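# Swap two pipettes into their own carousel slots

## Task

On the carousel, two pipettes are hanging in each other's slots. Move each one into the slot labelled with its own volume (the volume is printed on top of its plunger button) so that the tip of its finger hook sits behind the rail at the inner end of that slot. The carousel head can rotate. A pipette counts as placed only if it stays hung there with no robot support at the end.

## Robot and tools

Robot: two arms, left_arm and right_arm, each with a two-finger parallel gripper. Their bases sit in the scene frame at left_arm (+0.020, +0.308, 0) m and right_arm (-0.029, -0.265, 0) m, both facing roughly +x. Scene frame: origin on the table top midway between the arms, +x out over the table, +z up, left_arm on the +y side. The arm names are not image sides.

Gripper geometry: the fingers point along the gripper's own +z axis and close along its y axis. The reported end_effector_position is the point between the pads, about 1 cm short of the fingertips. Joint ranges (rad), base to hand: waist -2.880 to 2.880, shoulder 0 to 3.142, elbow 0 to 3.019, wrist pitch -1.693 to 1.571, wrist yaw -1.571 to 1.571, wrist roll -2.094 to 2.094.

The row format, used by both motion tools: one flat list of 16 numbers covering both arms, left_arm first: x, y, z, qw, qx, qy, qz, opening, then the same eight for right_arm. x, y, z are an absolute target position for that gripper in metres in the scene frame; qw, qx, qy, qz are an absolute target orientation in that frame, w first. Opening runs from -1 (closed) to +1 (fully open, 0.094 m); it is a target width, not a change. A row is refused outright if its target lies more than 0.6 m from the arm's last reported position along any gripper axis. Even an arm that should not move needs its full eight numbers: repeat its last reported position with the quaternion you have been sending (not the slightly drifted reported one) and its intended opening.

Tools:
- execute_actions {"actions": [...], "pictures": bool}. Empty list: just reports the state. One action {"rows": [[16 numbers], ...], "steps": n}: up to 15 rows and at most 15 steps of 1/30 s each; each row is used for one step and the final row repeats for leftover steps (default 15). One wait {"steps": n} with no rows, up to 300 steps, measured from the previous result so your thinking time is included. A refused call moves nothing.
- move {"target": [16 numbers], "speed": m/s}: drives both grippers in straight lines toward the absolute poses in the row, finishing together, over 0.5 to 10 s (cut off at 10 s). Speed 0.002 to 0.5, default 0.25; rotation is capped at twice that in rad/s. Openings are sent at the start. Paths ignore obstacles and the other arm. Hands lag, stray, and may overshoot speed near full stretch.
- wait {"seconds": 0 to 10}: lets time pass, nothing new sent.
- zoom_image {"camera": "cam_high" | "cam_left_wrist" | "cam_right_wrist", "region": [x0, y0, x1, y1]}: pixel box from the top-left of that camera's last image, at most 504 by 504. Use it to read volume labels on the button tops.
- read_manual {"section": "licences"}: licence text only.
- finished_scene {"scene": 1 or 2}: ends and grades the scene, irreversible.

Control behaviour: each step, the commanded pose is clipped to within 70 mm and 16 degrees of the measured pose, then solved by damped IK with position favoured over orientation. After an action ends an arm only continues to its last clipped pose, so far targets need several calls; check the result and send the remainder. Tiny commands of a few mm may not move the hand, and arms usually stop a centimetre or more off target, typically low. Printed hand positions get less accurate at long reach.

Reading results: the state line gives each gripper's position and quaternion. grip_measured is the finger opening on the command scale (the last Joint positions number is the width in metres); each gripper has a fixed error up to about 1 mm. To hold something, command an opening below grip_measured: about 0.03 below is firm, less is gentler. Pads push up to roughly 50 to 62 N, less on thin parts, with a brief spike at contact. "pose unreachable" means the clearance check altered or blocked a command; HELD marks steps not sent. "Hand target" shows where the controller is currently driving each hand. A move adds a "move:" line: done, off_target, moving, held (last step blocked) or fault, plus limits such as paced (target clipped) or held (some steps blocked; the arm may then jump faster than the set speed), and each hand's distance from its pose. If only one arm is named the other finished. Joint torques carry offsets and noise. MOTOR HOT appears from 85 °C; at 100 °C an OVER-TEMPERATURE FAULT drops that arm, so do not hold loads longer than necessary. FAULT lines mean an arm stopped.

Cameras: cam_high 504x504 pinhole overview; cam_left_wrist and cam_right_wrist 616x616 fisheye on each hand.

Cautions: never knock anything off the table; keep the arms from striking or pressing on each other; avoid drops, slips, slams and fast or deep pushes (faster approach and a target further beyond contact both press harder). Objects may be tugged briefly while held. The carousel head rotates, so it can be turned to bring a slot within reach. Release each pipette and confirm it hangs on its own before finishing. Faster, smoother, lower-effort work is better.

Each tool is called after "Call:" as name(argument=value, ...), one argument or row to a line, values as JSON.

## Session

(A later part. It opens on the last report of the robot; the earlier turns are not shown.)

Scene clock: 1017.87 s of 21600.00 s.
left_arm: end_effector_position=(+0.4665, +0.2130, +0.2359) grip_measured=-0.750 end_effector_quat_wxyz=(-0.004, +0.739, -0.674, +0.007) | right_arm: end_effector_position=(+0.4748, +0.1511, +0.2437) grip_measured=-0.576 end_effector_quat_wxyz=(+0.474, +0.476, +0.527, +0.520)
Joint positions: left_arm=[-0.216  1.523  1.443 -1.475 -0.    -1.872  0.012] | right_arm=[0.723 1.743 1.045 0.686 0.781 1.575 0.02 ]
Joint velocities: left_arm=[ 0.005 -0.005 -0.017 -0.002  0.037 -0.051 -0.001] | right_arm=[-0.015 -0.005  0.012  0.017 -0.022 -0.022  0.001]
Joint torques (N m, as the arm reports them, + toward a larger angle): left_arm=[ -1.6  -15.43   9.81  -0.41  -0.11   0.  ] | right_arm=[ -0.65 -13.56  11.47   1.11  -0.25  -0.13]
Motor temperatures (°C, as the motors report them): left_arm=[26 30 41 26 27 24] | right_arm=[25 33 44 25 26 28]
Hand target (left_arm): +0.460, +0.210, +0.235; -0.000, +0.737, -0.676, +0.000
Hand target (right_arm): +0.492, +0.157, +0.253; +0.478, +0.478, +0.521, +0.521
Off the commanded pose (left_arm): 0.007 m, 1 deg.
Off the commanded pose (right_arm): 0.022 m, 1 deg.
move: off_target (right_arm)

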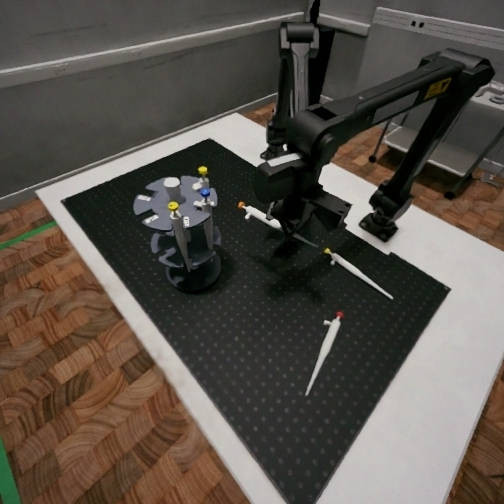

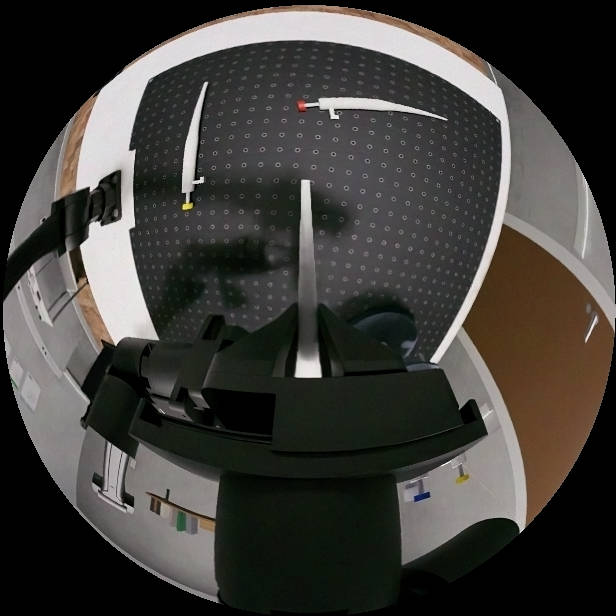

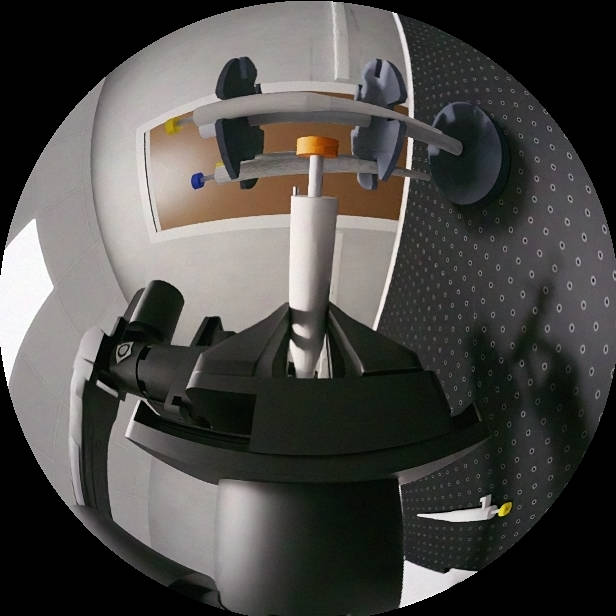

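Call:
move(
  target=[0.466,0.213,0.236,0,-0.7373,0.6756,0,-0.45,0.493,0.158,0.253,0.4778,0.4778,0.5212,0.5212,-0.61],
  speed=0.03,
)

Call:
move(
  target=[0.47,0.26,0.32,0,-0.7373,0.6756,0,-0.45,0.493,0.158,0.253,0.4778,0.4778,0.5212,0.5212,-0.61],
  speed=0.06,
)

Scene clock: 1021.63 s of 21600.00 s.
left_arm: end_effector_position=(+0.4655, +0.2132, +0.2359) grip_measured=-0.452 end_effector_quat_wxyz=(-0.003, +0.739, -0.674, +0.005) | right_arm: end_effector_position=(+0.4758, +0.1514, +0.2378) grip_measured=-0.577 end_effector_quat_wxyz=(+0.474, +0.476, +0.532, +0.515)
Joint positions: left_arm=[-0.216  1.523  1.443 -1.479 -0.    -1.872  0.026] | right_arm=[0.722 1.75  1.045 0.679 0.779 1.575 0.02 ]
Joint velocities: left_arm=[-0.005 -0.005 -0.007  0.017  0.081  0.007  0.001] | right_arm=[ 0.005  0.005  0.022 -0.002  0.037 -0.022 -0.   ]
Joint torques (N m, as the arm reports them, + toward a larger angle): left_arm=[ -0.56 -14.37  11.48  -0.49  -0.11   0.1 ] | right_arm=[ -0.28 -14.16  11.44   1.55  -0.17  -0.13]
Motor temperatures (°C, as the motors report them): left_arm=[26 30 41 26 27 24] | right_arm=[25 33 45 25 26 28]
Hand target (left_arm): +0.466, +0.213, +0.236; +0.000, +0.737, -0.676, +0.000
Hand target (right_arm): +0.492, +0.157, +0.253; +0.478, +0.478, +0.521, +0.521
Off the commanded pose (left_arm): 0.001 m, 1 deg.
Off the commanded pose (right_arm): 0.024 m, 1 deg.
move: off_target (right_arm)

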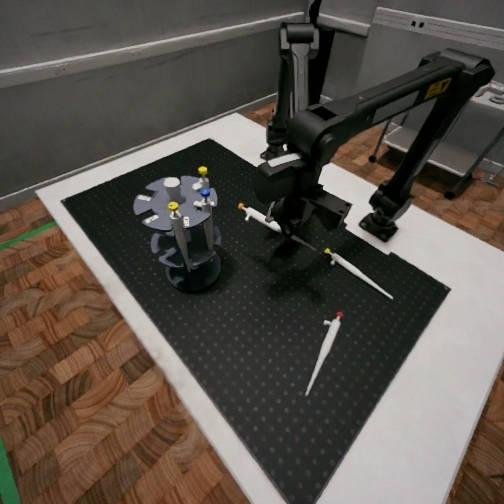

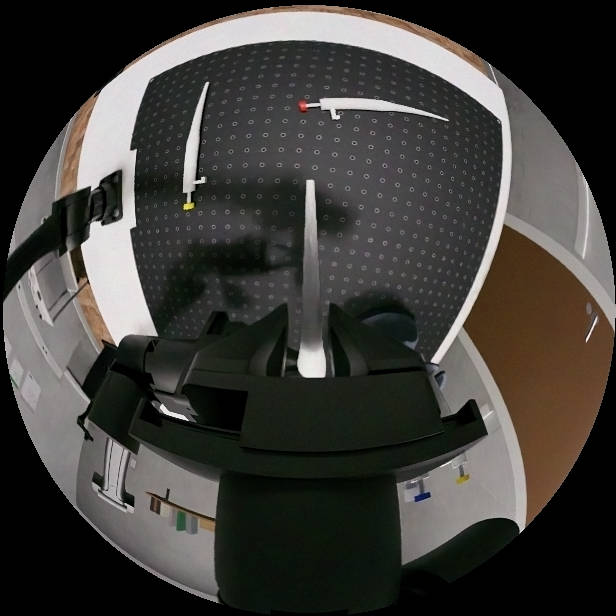

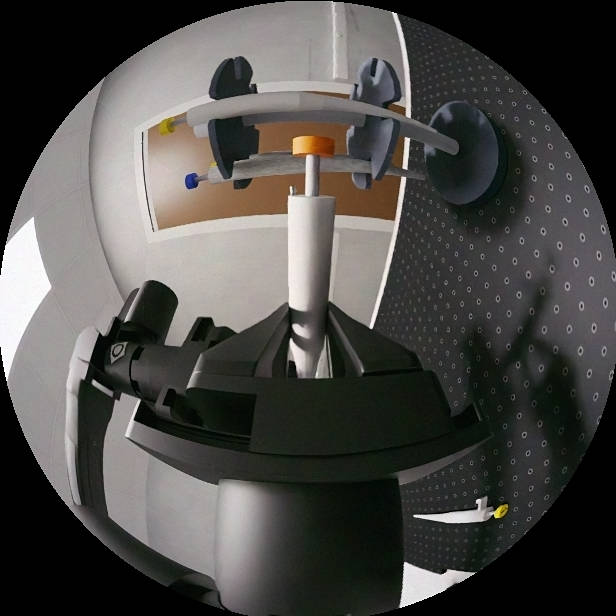

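Scene clock: 1023.53 s of 21600.00 s.
left_arm: end_effector_position=(+0.4627, +0.2575, +0.2953) grip_measured=-0.451 end_effector_quat_wxyz=(+0.008, +0.738, -0.674, -0.011) | right_arm: end_effector_position=(+0.4758, +0.1516, +0.2378) grip_measured=-0.577 end_effector_quat_wxyz=(+0.474, +0.476, +0.532, +0.515)
Joint positions: left_arm=[-0.119  1.521  1.597 -1.674 -0.    -1.774  0.026] | right_arm=[0.722 1.75  1.045 0.679 0.778 1.575 0.02 ]
Joint velocities: left_arm=[-0.015 -0.005 -0.002 -0.002 -0.022  0.007 -0.001] | right_arm=[-0.005  0.015  0.012 -0.027  0.022 -0.007 -0.   ]
Joint torques (N m, as the arm reports them, + toward a larger angle): left_arm=[  0.17 -16.05  15.71  -0.51  -0.13   0.11] | right_arm=[ -0.14 -14.5   11.17   1.53  -0.13  -0.13]
Motor temperatures (°C, as the motors report them): left_arm=[26 30 41 26 27 24] | right_arm=[25 33 45 25 26 28]
Hand target (left_arm): +0.469, +0.260, +0.319; -0.007, +0.737, -0.675, +0.008
Hand target (right_arm): +0.492, +0.157, +0.253; +0.478, +0.478, +0.521, +0.521
Off the commanded pose (left_arm): 0.026 m, 2 deg.
Off the commanded pose (right_arm): 0.024 m, 2 deg.
joint sent to its limit (left arm) — the command would take joint 4 (wrist pitch) past its lower limit, so that joint was sent only as far as its limit.
move: off_target (left_arm, right_arm)

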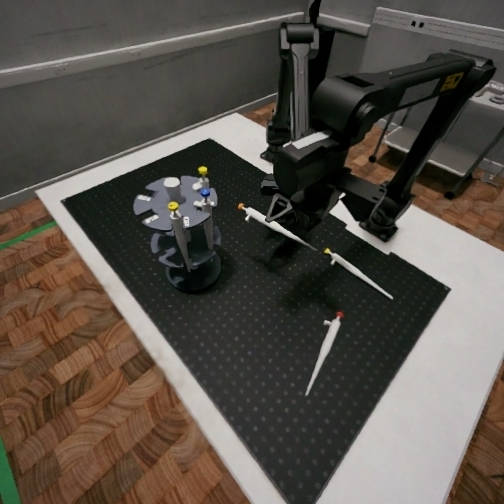

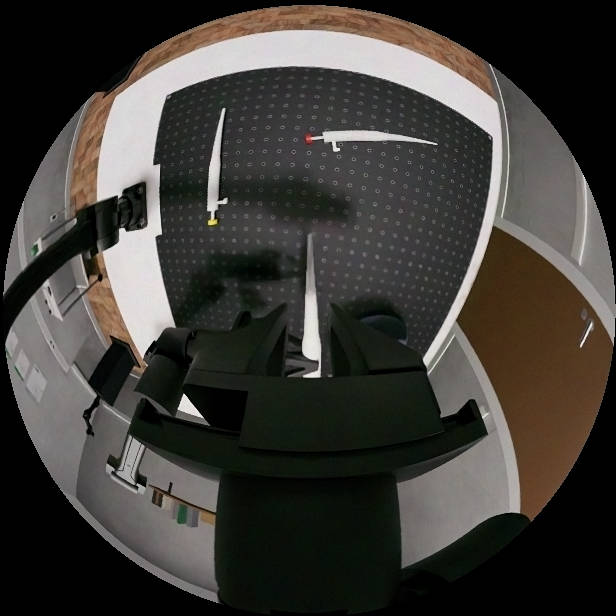

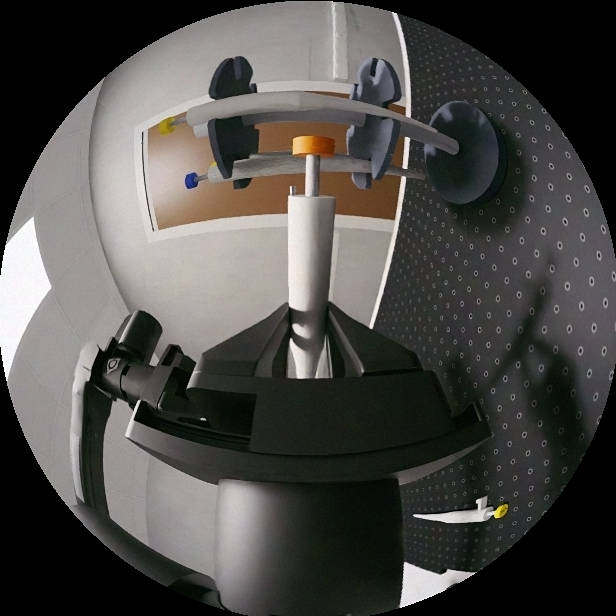

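Call:
move(
  target=[0.605,0.452,0.15,0,-0.1132,0.9936,0,-0.3,0.43,0.0,0.29,0.6760,-0.2418,0.6530,0.2460,-0.61],
  speed=0.12,
)

Scene clock: 1042.77 s of 21600.00 s.
left_arm: end_effector_position=(+0.5860, +0.4420, +0.1452) grip_measured=-0.302 end_effector_quat_wxyz=(-0.022, -0.115, +0.993, +0.001) | right_arm: end_effector_position=(+0.4288, +0.0080, +0.2802) grip_measured=-0.576 end_effector_quat_wxyz=(+0.671, -0.240, +0.654, +0.253)
Joint positions: left_arm=[ 0.225  1.925  1.737 -1.427 -0.006  0.     0.033] | right_arm=[ 0.304  1.323  0.64   0.713 -0.254  0.016  0.02 ]
Joint velocities: left_arm=[-0.005 -0.015 -0.012 -0.007 -0.007  0.022  0.001] | right_arm=[-0.005  0.005 -0.012 -0.002  0.022 -0.007 -0.001]
Joint torques (N m, as the arm reports them, + toward a larger angle): left_arm=[ -0.61 -20.07  15.69   0.46   0.07   0.1 ] | right_arm=[ -0.22 -11.31   7.3    1.79  -0.21  -0.13]
Motor temperatures (°C, as the motors report them): left_arm=[26 30 44 26 27 24] | right_arm=[25 33 44 25 26 28]
Hand target (left_arm): +0.606, +0.450, +0.150; -0.002, -0.113, +0.994, +0.001
Hand target (right_arm): +0.428, +0.001, +0.288; +0.677, -0.242, +0.651, +0.245
Off the commanded pose (left_arm): 0.022 m, 3 deg.
Off the commanded pose (right_arm): 0.013 m, 1 deg.
After step 90, 8.93 s passed at rest.
move: off_target (left_arm, right_arm)

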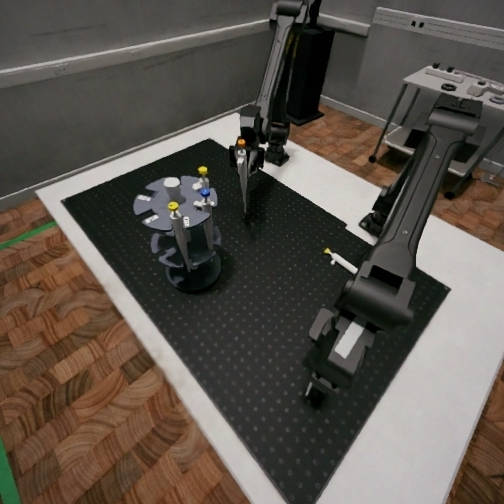

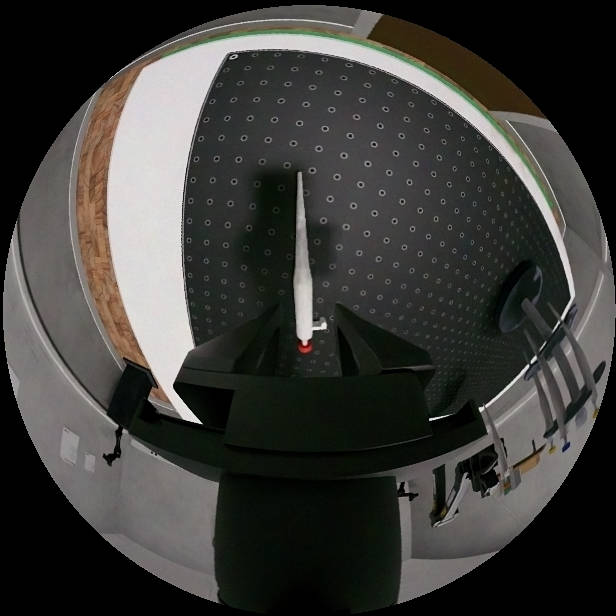

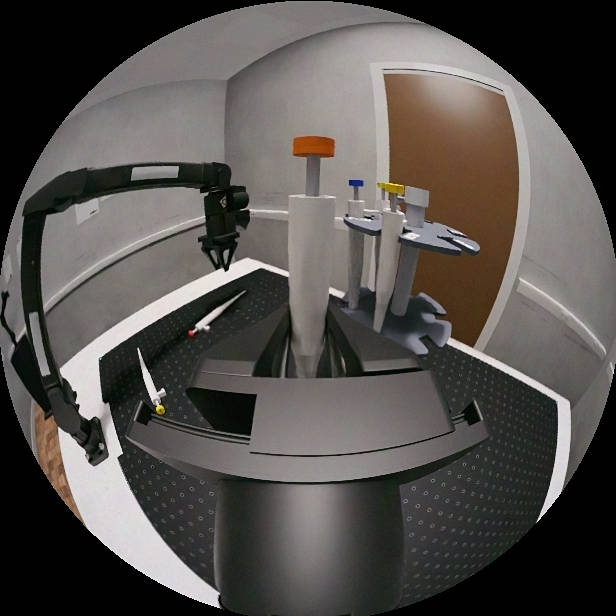

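Call:
zoom_image(
  camera="cam_high",
  region=[125, 125, 275, 235],
)

Region (125, 125, 275, 235) of cam_high's 504x504 image, scaled by 3.360, with more detail than that image has; it fills the top 370 rows of this view, and the rest is white.

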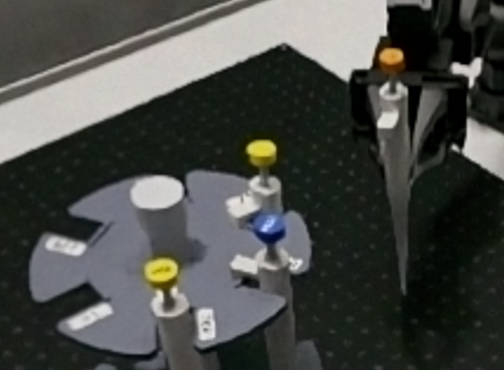

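Call:
move(
  target=[0.595,0.457,0.07,0,-0.1219,0.9925,0,-0.3,0.560,-0.125,0.30,0.6375,-0.3285,0.6050,0.3462,-0.61],
  speed=0.08,
)

Scene clock: 1052.07 s of 21600.00 s.
left_arm: end_effector_position=(+0.5987, +0.4528, +0.0917) grip_measured=-0.302 end_effector_quat_wxyz=(+0.013, -0.121, +0.993, +0.003) | right_arm: end_effector_position=(+0.5409, -0.1210, +0.2806) grip_measured=-0.576 end_effector_quat_wxyz=(+0.625, -0.326, +0.617, +0.351)
Joint positions: left_arm=[ 0.238  1.954  1.638 -1.227 -0.003  0.003  0.033] | right_arm=[-0.153  1.602  0.94   0.713 -0.996  0.069  0.02 ]
Joint velocities: left_arm=[ 0.005 -0.005 -0.007  0.022 -0.007 -0.095  0.001] | right_arm=[ 0.005 -0.005  0.017  0.002 -0.037  0.022  0.   ]
Joint torques (N m, as the arm reports them, + toward a larger angle): left_arm=[  0.24 -20.93   8.93   0.79   0.09   0.13] | right_arm=[  0.28 -11.91  11.88   2.18  -0.17   0.13]
Motor temperatures (°C, as the motors report them): left_arm=[26 31 44 26 27 24] | right_arm=[25 33 44 25 26 28]
Hand target (left_arm): +0.595, +0.457, +0.070; -0.000, -0.122, +0.993, +0.000
Hand target (right_arm): +0.557, -0.126, +0.302; +0.638, -0.328, +0.605, +0.346
Off the commanded pose (left_arm): 0.022 m, 2 deg.
Off the commanded pose (right_arm): 0.028 m, 2 deg.
After step 90, 3.60 s passed at rest.
move: off_target (left_arm, right_arm)

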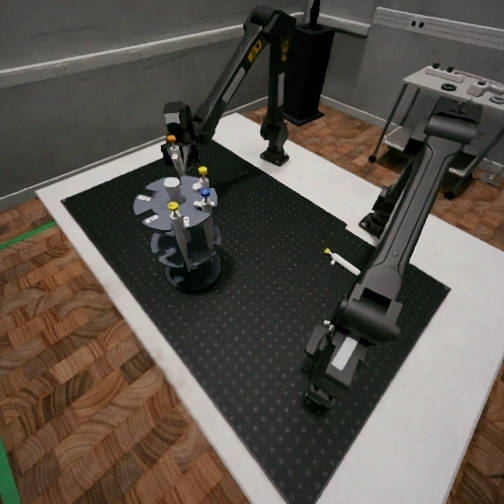

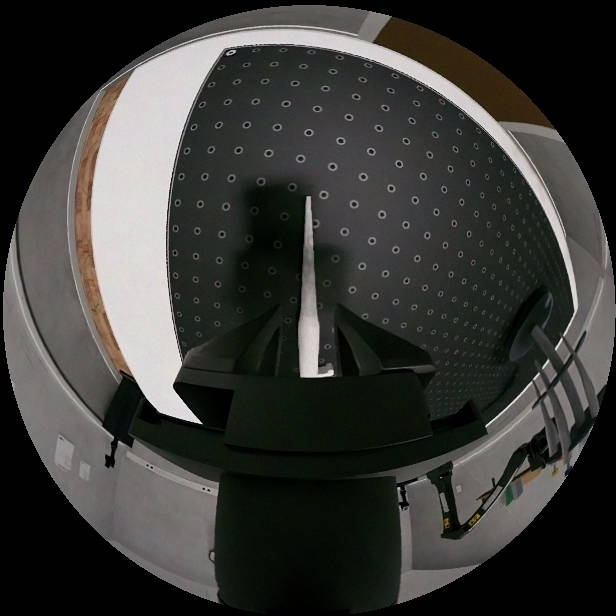

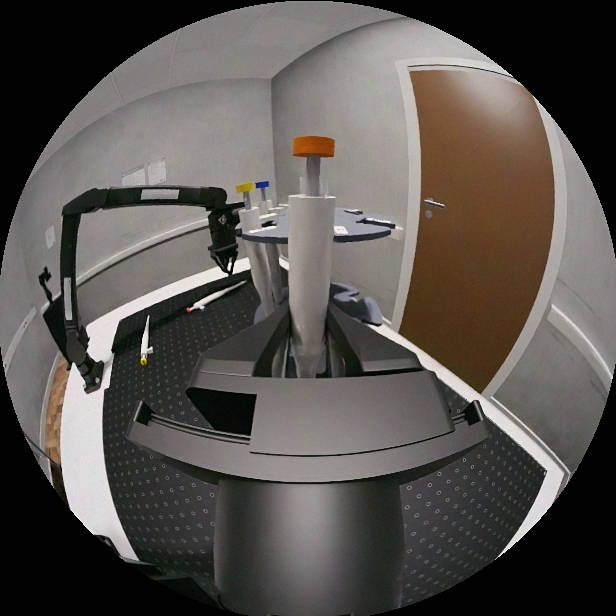

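Call:
move(
  target=[0.578,0.450,0.03,0,-0.1219,0.9925,0,-0.3,0.588,-0.086,0.298,0.6405,-0.3232,0.6078,0.3406,-0.61],
  speed=0.05,
)

Scene clock: 1062.70 s of 21600.00 s.
left_arm: end_effector_position=(+0.5823, +0.4487, +0.0499) grip_measured=-0.302 end_effector_quat_wxyz=(+0.012, -0.121, +0.993, +0.003) | right_arm: end_effector_position=(+0.5718, -0.0951, +0.2796) grip_measured=-0.576 end_effector_quat_wxyz=(+0.631, -0.315, +0.620, +0.343)
Joint positions: left_arm=[ 0.238  1.954  1.521 -1.112 -0.003  0.003  0.033] | right_arm=[-0.096  1.667  1.019  0.7   -0.909  0.07   0.02 ]
Joint velocities: left_arm=[ 0.005 -0.005  0.007  0.002 -0.081 -0.022  0.   ] | right_arm=[-0.015 -0.005 -0.012  0.002  0.022 -0.007 -0.   ]
Joint torques (N m, as the arm reports them, + toward a larger angle): left_arm=[ -0.24 -20.05   8.47   0.66   0.08   0.07] | right_arm=[  2.05 -13.44  12.09   1.41   0.16   0.03]
Motor temperatures (°C, as the motors report them): left_arm=[26 31 42 26 27 24] | right_arm=[25 33 45 25 26 28]
Hand target (left_arm): +0.578, +0.450, +0.031; +0.000, -0.122, +0.993, -0.000
Hand target (right_arm): +0.586, -0.087, +0.299; +0.641, -0.323, +0.608, +0.341
Off the commanded pose (left_arm): 0.020 m, 1 deg.
Off the commanded pose (right_arm): 0.026 m, 2 deg.
After step 90, 6.03 s passed at rest.
move: off_target (left_arm, right_arm)

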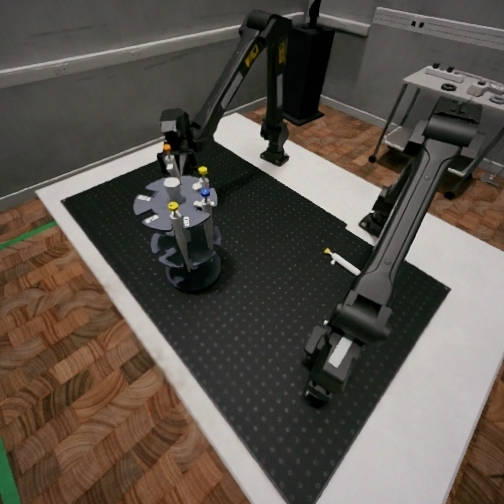

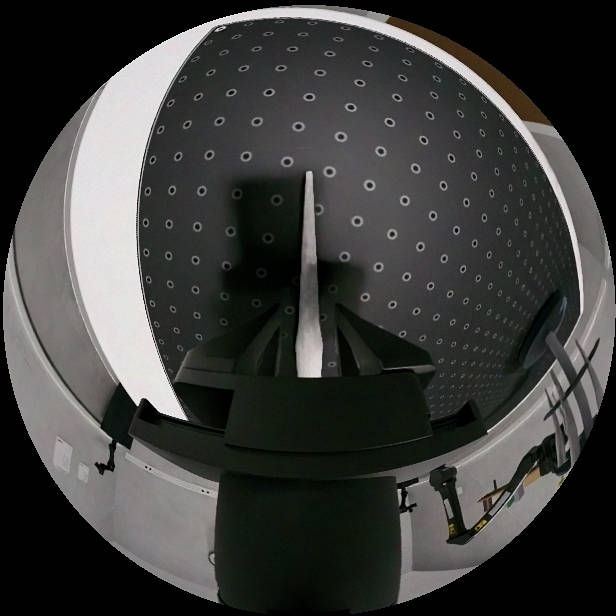

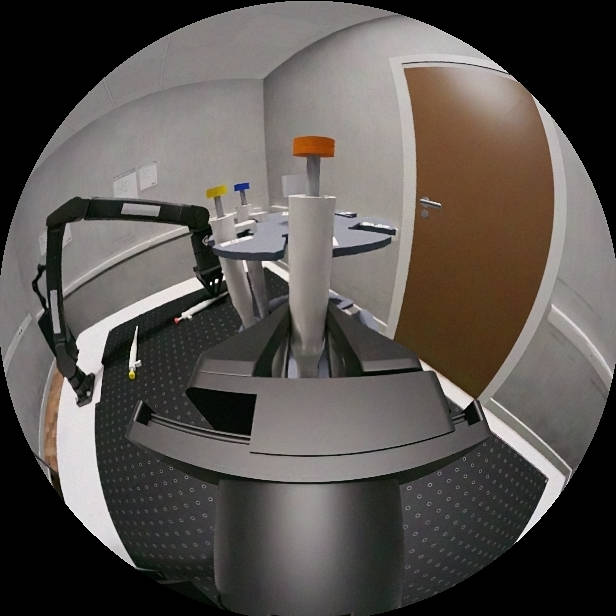

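Call:
move(
  target=[0.585,0.451,0.008,0,-0.1219,0.9925,0,-0.3,0.594,-0.064,0.297,0.6405,-0.3232,0.6078,0.3406,-0.61],
  speed=0.03,
)

Scene clock: 1069.73 s of 21600.00 s.
left_arm: end_effector_position=(+0.5878, +0.4500, +0.0275) grip_measured=-0.302 end_effector_quat_wxyz=(+0.011, -0.121, +0.993, +0.003) | right_arm: end_effector_position=(+0.5782, -0.0740, +0.2797) grip_measured=-0.576 end_effector_quat_wxyz=(+0.631, -0.314, +0.620, +0.344)
Joint positions: left_arm=[ 0.238  1.995  1.521 -1.074 -0.003  0.003  0.033] | right_arm=[-0.056  1.685  1.043  0.693 -0.869  0.07   0.02 ]
Joint velocities: left_arm=[ 0.005 -0.005 -0.012  0.002  0.051 -0.007  0.   ] | right_arm=[-0.005 -0.015 -0.012  0.002 -0.007  0.037 -0.001]
Joint torques (N m, as the arm reports them, + toward a larger angle): left_arm=[ -0.61 -19.82   8.79   0.62   0.05   0.07] | right_arm=[  2.12 -13.52  11.95   1.51   0.14  -0.08]
Motor temperatures (°C, as the motors report them): left_arm=[26 31 41 26 27 24] | right_arm=[25 33 46 25 26 28]
Hand target (left_arm): +0.585, +0.451, +0.008; +0.000, -0.122, +0.993, +0.000
Hand target (right_arm): +0.592, -0.065, +0.297; +0.641, -0.323, +0.608, +0.341
Off the commanded pose (left_arm): 0.020 m, 1 deg.
Off the commanded pose (right_arm): 0.025 m, 2 deg.
After step 90, 2.30 s passed at rest.
move: off_target (left_arm, right_arm)

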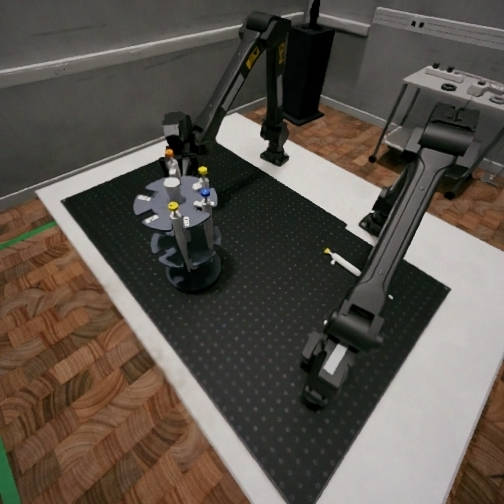

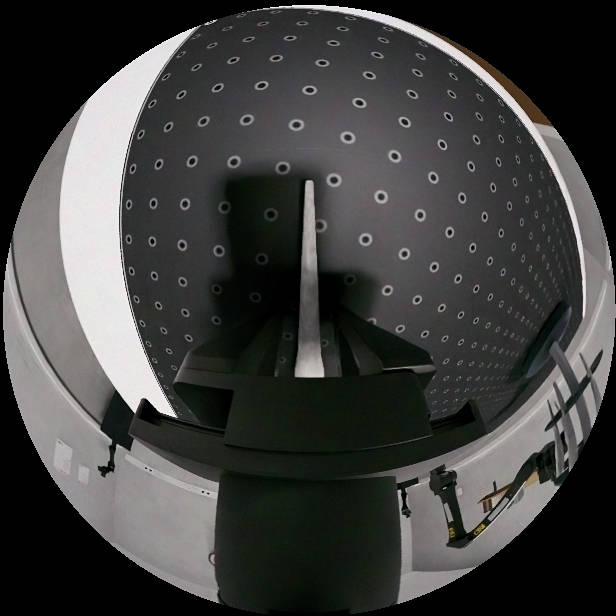

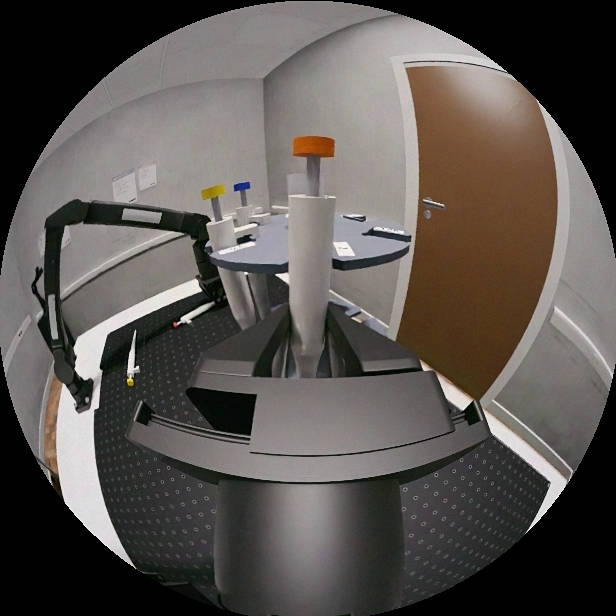

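Call:
move(
  target=[0.586,0.451,0.015,0,-0.1219,0.9925,0,-0.79,0.613,-0.034,0.296,0.6405,-0.3232,0.6078,0.3406,-0.61],
  speed=0.025,
)

Scene clock: 1074.83 s of 21600.00 s.
left_arm: end_effector_position=(+0.5878, +0.4500, +0.0275) grip_measured=-0.755 end_effector_quat_wxyz=(+0.011, -0.121, +0.993, +0.003) | right_arm: end_effector_position=(+0.5970, -0.0497, +0.2773) grip_measured=-0.577 end_effector_quat_wxyz=(+0.632, -0.315, +0.621, +0.340)
Joint positions: left_arm=[ 0.238  1.995  1.521 -1.074 -0.003  0.003  0.012] | right_arm=[-0.013  1.733  1.105  0.671 -0.82   0.056  0.02 ]
Joint velocities: left_arm=[ 0.005  0.005 -0.007  0.012 -0.007  0.007  0.   ] | right_arm=[-0.005 -0.024  0.012  0.002 -0.066 -0.051 -0.   ]
Joint torques (N m, as the arm reports them, + toward a larger angle): left_arm=[ -0.27 -20.31   9.69   0.08   0.09   0.07] | right_arm=[  2.15 -14.09  12.61   1.58   0.18   0.03]
Motor temperatures (°C, as the motors report them): left_arm=[26 31 41 26 27 24] | right_arm=[25 33 47 25 26 28]
Hand target (left_arm): +0.586, +0.451, +0.015; +0.000, -0.122, +0.993, -0.000
Hand target (right_arm): +0.611, -0.035, +0.296; +0.641, -0.323, +0.608, +0.341
Off the commanded pose (left_arm): 0.013 m, 1 deg.
Off the commanded pose (right_arm): 0.029 m, 2 deg.
move: off_target (left_arm, right_arm)

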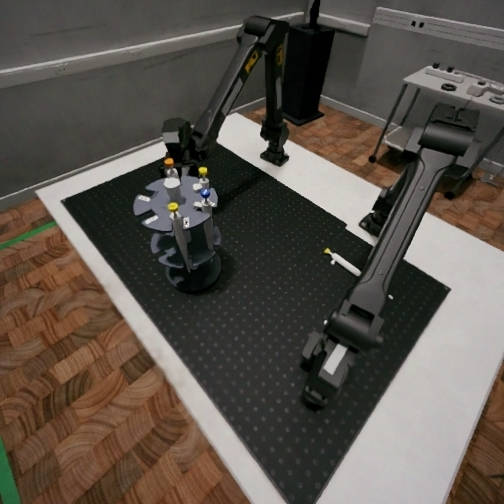

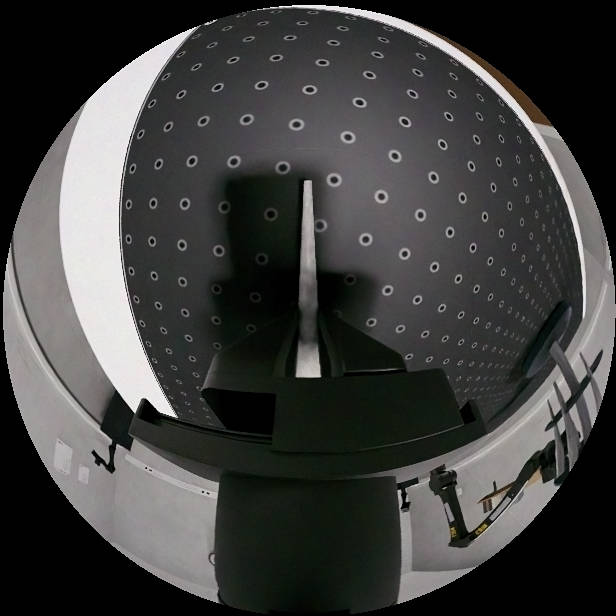

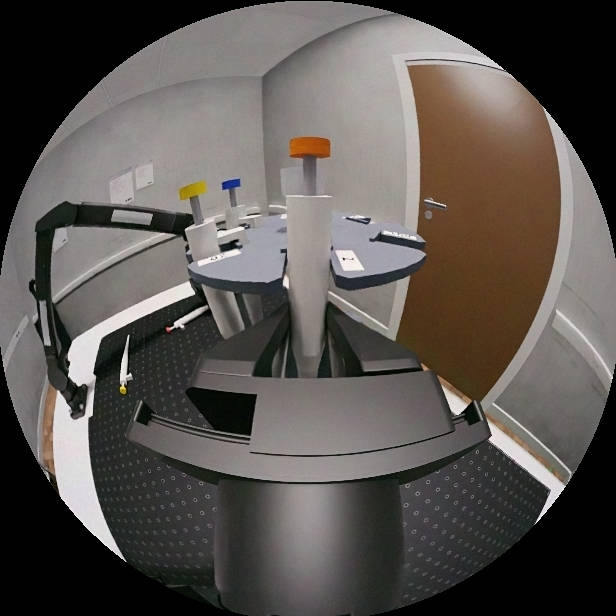

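Call:
move(
  target=[0.586,0.451,0.015,0,-0.1219,0.9925,0,-0.79,0.614,-0.025,0.296,0.6405,-0.3232,0.6078,0.3406,-0.61],
  speed=0.02,
)

Scene clock: 1079.00 s of 21600.00 s.
left_arm: end_effector_position=(+0.5878, +0.4500, +0.0275) grip_measured=-0.755 end_effector_quat_wxyz=(+0.011, -0.121, +0.993, +0.003) | right_arm: end_effector_position=(+0.6006, -0.0452, +0.2794) grip_measured=-0.577 end_effector_quat_wxyz=(+0.635, -0.312, +0.621, +0.336)
Joint positions: left_arm=[ 0.238  1.995  1.521 -1.074 -0.003  0.003  0.012] | right_arm=[-0.003  1.737  1.116  0.669 -0.801  0.056  0.02 ]
Joint velocities: left_arm=[-0.024 -0.005 -0.012  0.012 -0.022  0.007 -0.001] | right_arm=[-0.005  0.005 -0.002 -0.002 -0.007 -0.11   0.   ]
Joint torques (N m, as the arm reports them, + toward a larger angle): left_arm=[ -0.59 -20.12   9.8    0.16   0.11   0.05] | right_arm=[  2.51 -14.44  12.53   1.49   0.07   0.01]
Motor temperatures (°C, as the motors report them): left_arm=[26 31 41 26 27 24] | right_arm=[25 33 47 25 26 28]
Hand target (left_arm): +0.586, +0.451, +0.015; +0.000, -0.122, +0.993, -0.000
Hand target (right_arm): +0.612, -0.026, +0.296; +0.641, -0.323, +0.608, +0.340
Off the commanded pose (left_arm): 0.013 m, 1 deg.
Off the commanded pose (right_arm): 0.029 m, 2 deg.
move: off_target (left_arm, right_arm)

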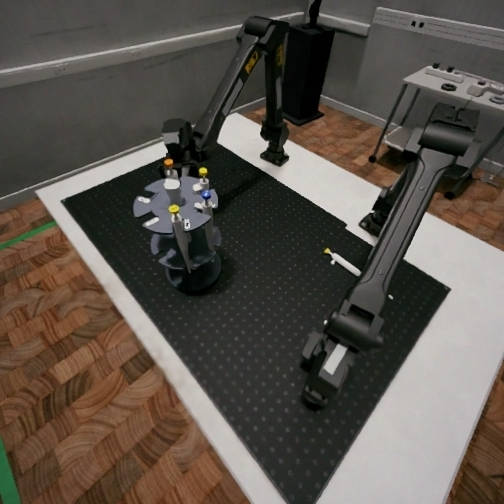

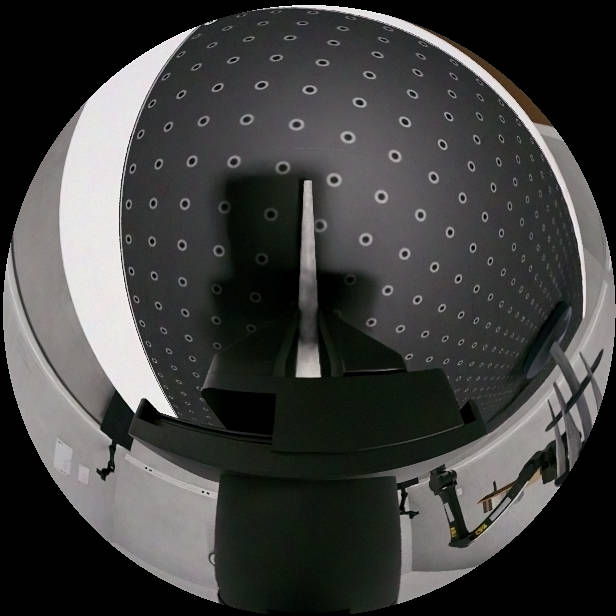

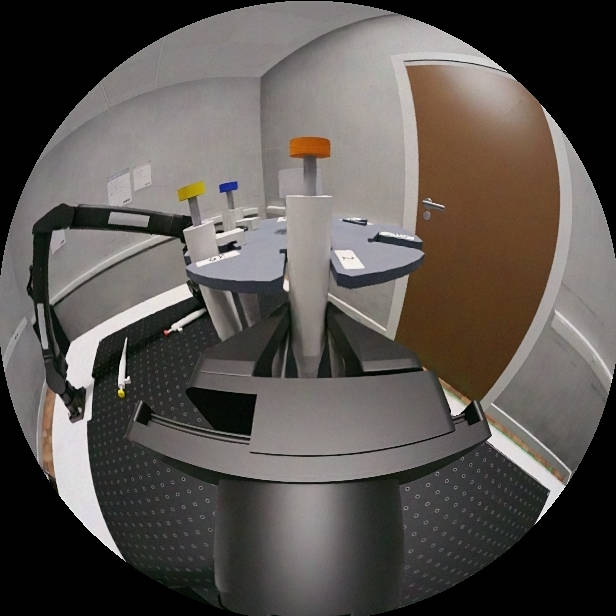

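Call:
move(
  target=[0.586,0.451,0.015,0,-0.1219,0.9925,0,-0.79,0.601,-0.040,0.258,0.6290,-0.3290,0.6195,0.3345,-0.61],
  speed=0.02,
)

Scene clock: 1084.83 s of 21600.00 s.
left_arm: end_effector_position=(+0.5878, +0.4500, +0.0275) grip_measured=-0.755 end_effector_quat_wxyz=(+0.011, -0.121, +0.993, +0.003) | right_arm: end_effector_position=(+0.5998, -0.0433, +0.2721) grip_measured=-0.577 end_effector_quat_wxyz=(+0.633, -0.324, +0.618, +0.334)
Joint positions: left_arm=[ 0.238  1.995  1.521 -1.074 -0.003  0.003  0.012] | right_arm=[-0.003  1.749  1.116  0.669 -0.818  0.03   0.02 ]
Joint velocities: left_arm=[-0.005 -0.005 -0.002 -0.007 -0.007 -0.051 -0.   ] | right_arm=[-0.005 -0.005 -0.007 -0.002  0.051 -0.007  0.   ]
Joint torques (N m, as the arm reports them, + toward a larger angle): left_arm=[ -0.48 -20.1    9.83   0.09   0.08   0.06] | right_arm=[  0.72 -13.65   7.28   2.95  -0.18  -0.13]
Motor temperatures (°C, as the motors report them): left_arm=[26 32 41 26 27 24] | right_arm=[25 33 47 25 26 28]
Hand target (left_arm): +0.586, +0.451, +0.015; +0.000, -0.122, +0.993, -0.000
Hand target (right_arm): +0.601, -0.040, +0.258; +0.629, -0.329, +0.620, +0.335
Off the commanded pose (left_arm): 0.013 m, 1 deg.
Off the commanded pose (right_arm): 0.015 m, 1 deg.
After step 90, 1.40 s passed at rest.
move: off_target (left_arm, right_arm)

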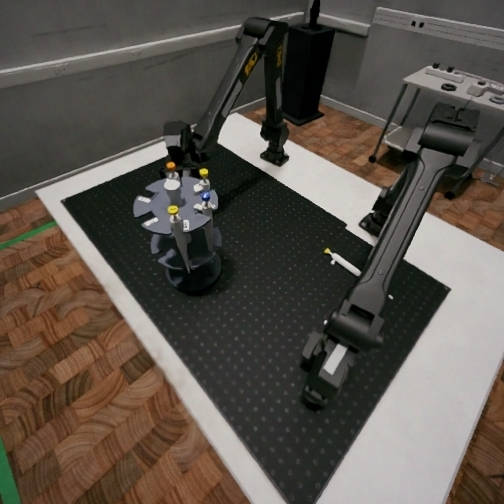

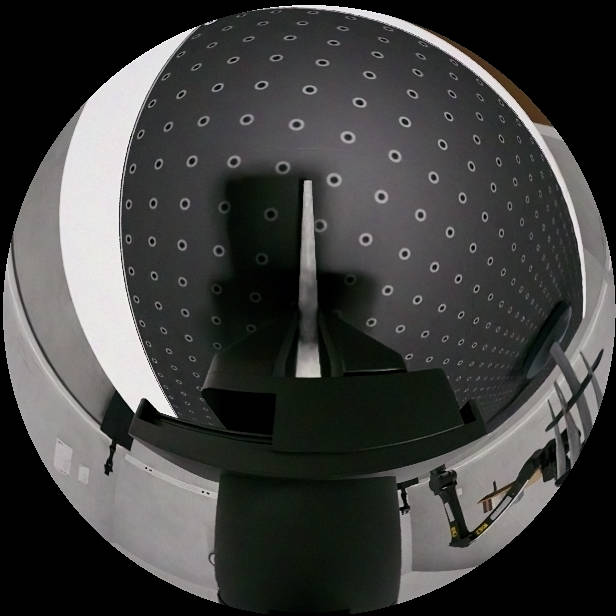

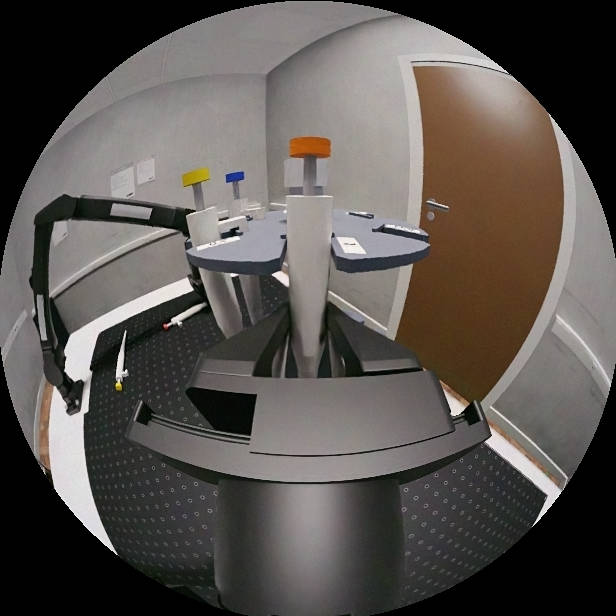

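Call:
move(
  target=[0.586,0.451,0.015,0,-0.1219,0.9925,0,-0.79,0.598,-0.044,0.243,0.6270,-0.3300,0.6215,0.3335,-0.61],
  speed=0.02,
)

Scene clock: 1088.07 s of 21600.00 s.
left_arm: end_effector_position=(+0.5878, +0.4500, +0.0275) grip_measured=-0.755 end_effector_quat_wxyz=(+0.011, -0.121, +0.993, +0.003) | right_arm: end_effector_position=(+0.5968, -0.0442, +0.2688) grip_measured=-0.577 end_effector_quat_wxyz=(+0.637, -0.328, +0.614, +0.332)
Joint positions: left_arm=[ 0.238  1.995  1.521 -1.074 -0.003  0.003  0.012] | right_arm=[-0.005  1.751  1.103  0.694 -0.822  0.023  0.02 ]
Joint velocities: left_arm=[-0.005  0.005  0.002 -0.002  0.022 -0.007  0.001] | right_arm=[ 0.005 -0.024  0.002 -0.002  0.022 -0.051 -0.002]
Joint torques (N m, as the arm reports them, + toward a larger angle): left_arm=[ -0.26 -20.44   9.78   0.08   0.06   0.07] | right_arm=[  0.61 -12.77   6.51   3.    -0.27  -0.12]
Motor temperatures (°C, as the motors report them): left_arm=[26 32 41 26 27 24] | right_arm=[25 33 46 25 26 28]
Hand target (left_arm): +0.586, +0.451, +0.015; +0.000, -0.122, +0.993, -0.000
Hand target (right_arm): +0.598, -0.044, +0.243; +0.627, -0.330, +0.622, +0.334
Off the commanded pose (left_arm): 0.013 m, 1 deg.
Off the commanded pose (right_arm): 0.026 m, 1 deg.
move: off_target (left_arm, right_arm)

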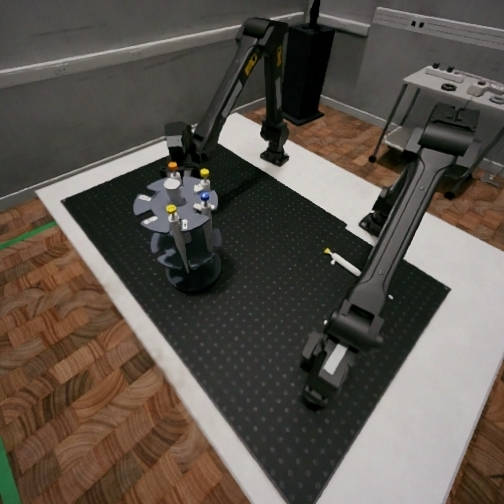

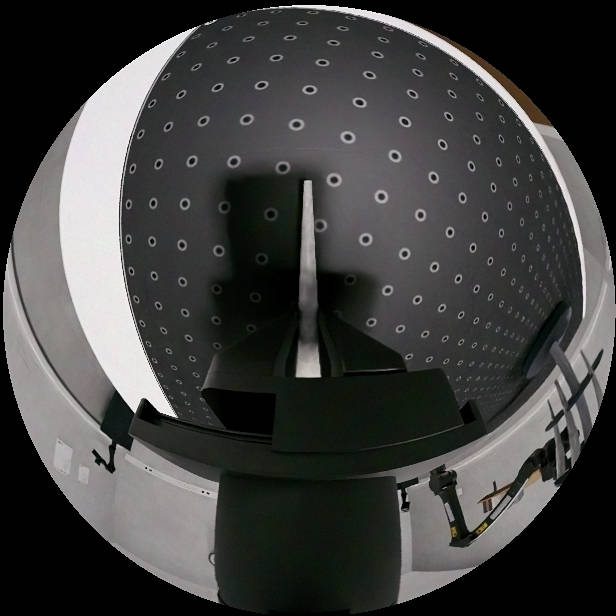

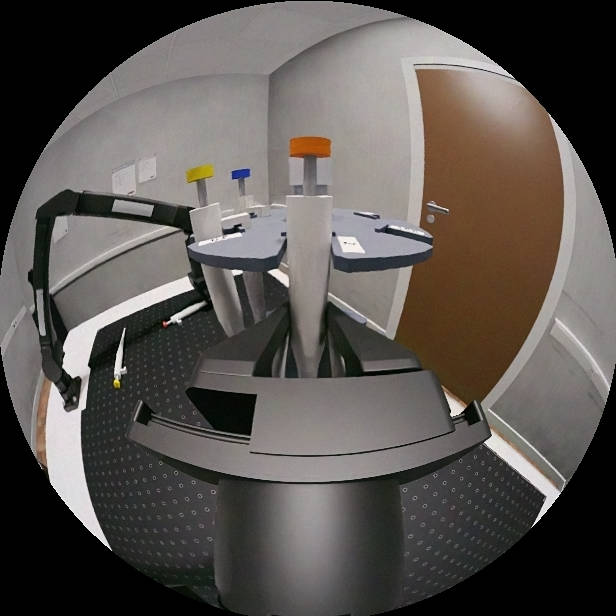

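Call:
zoom_image(
  camera="cam_high",
  region=[140, 150, 220, 210],
)

Region (140, 150, 220, 210) of cam_high's 504x504 image, scaled by 6.300, with more detail than that image has; it fills the top 378 rows of this view, and the rest is white.

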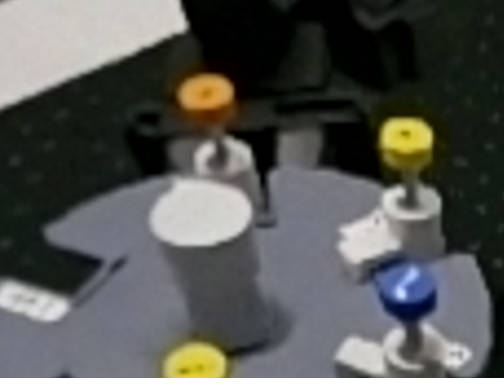

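Call:
move(
  target=[0.586,0.451,0.015,0,-0.1219,0.9925,0,-0.79,0.606,-0.036,0.243,0.6270,-0.3300,0.6215,0.3335,-0.61],
  speed=0.02,
)

Scene clock: 1094.37 s of 21600.00 s.
left_arm: end_effector_position=(+0.5878, +0.4500, +0.0275) grip_measured=-0.755 end_effector_quat_wxyz=(+0.011, -0.121, +0.993, +0.003) | right_arm: end_effector_position=(+0.5971, -0.0442, +0.2681) grip_measured=-0.577 end_effector_quat_wxyz=(+0.637, -0.329, +0.613, +0.331)
Joint positions: left_arm=[ 0.238  1.995  1.521 -1.074 -0.003  0.003  0.012] | right_arm=[-0.005  1.753  1.103  0.696 -0.822  0.022  0.02 ]
Joint velocities: left_arm=[-0.015 -0.005 -0.002 -0.007  0.022  0.037  0.   ] | right_arm=[-0.005 -0.015 -0.007  0.002  0.081 -0.051 -0.   ]
Joint torques (N m, as the arm reports them, + toward a larger angle): left_arm=[ -0.46 -20.57   9.88   0.08   0.04   0.07] | right_arm=[  1.63 -11.7    8.31   2.58   0.17  -0.12]
Motor temperatures (°C, as the motors report them): left_arm=[26 32 41 26 27 24] | right_arm=[25 33 45 25 26 28]
Hand target (left_arm): +0.586, +0.451, +0.015; +0.000, -0.122, +0.993, -0.000
Hand target (right_arm): +0.605, -0.037, +0.243; +0.627, -0.330, +0.622, +0.334
Off the commanded pose (left_arm): 0.013 m, 1 deg.
Off the commanded pose (right_arm): 0.028 m, 2 deg.
After step 90, 1.63 s passed at rest.
move: off_target (left_arm, right_arm)

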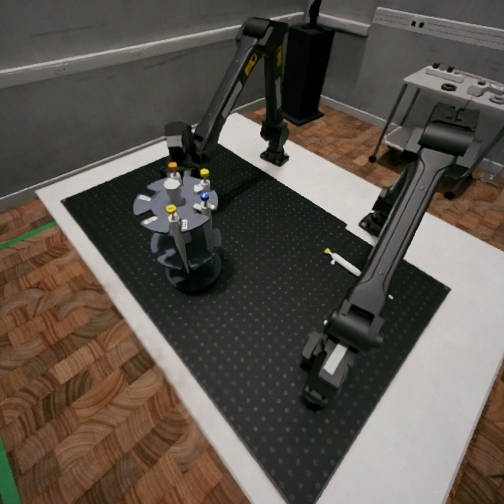

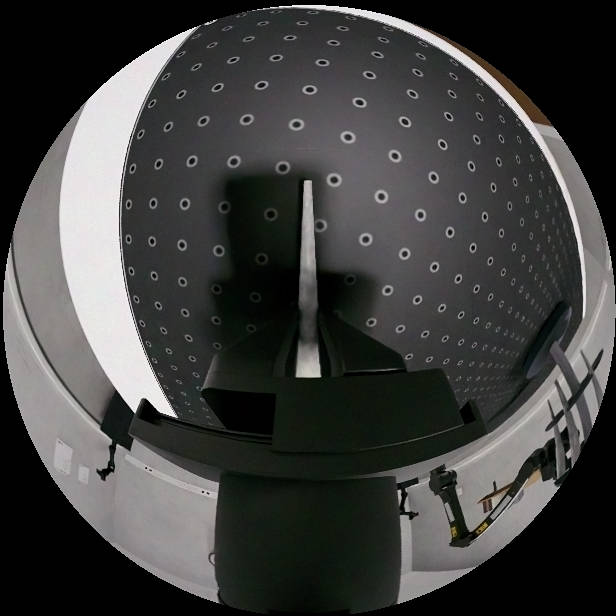

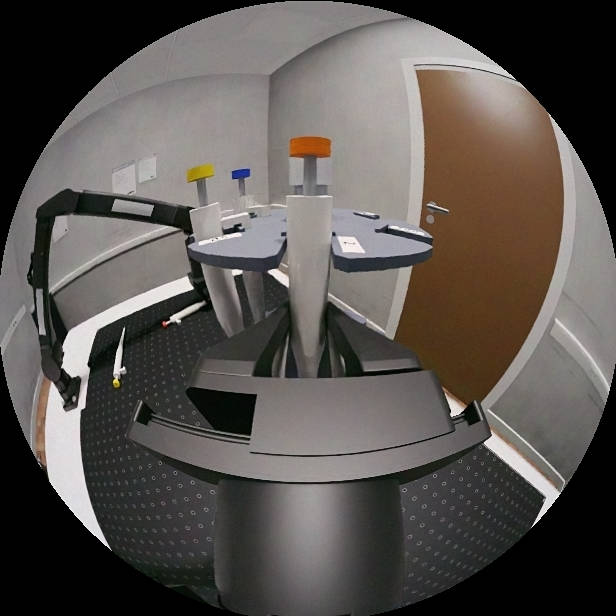

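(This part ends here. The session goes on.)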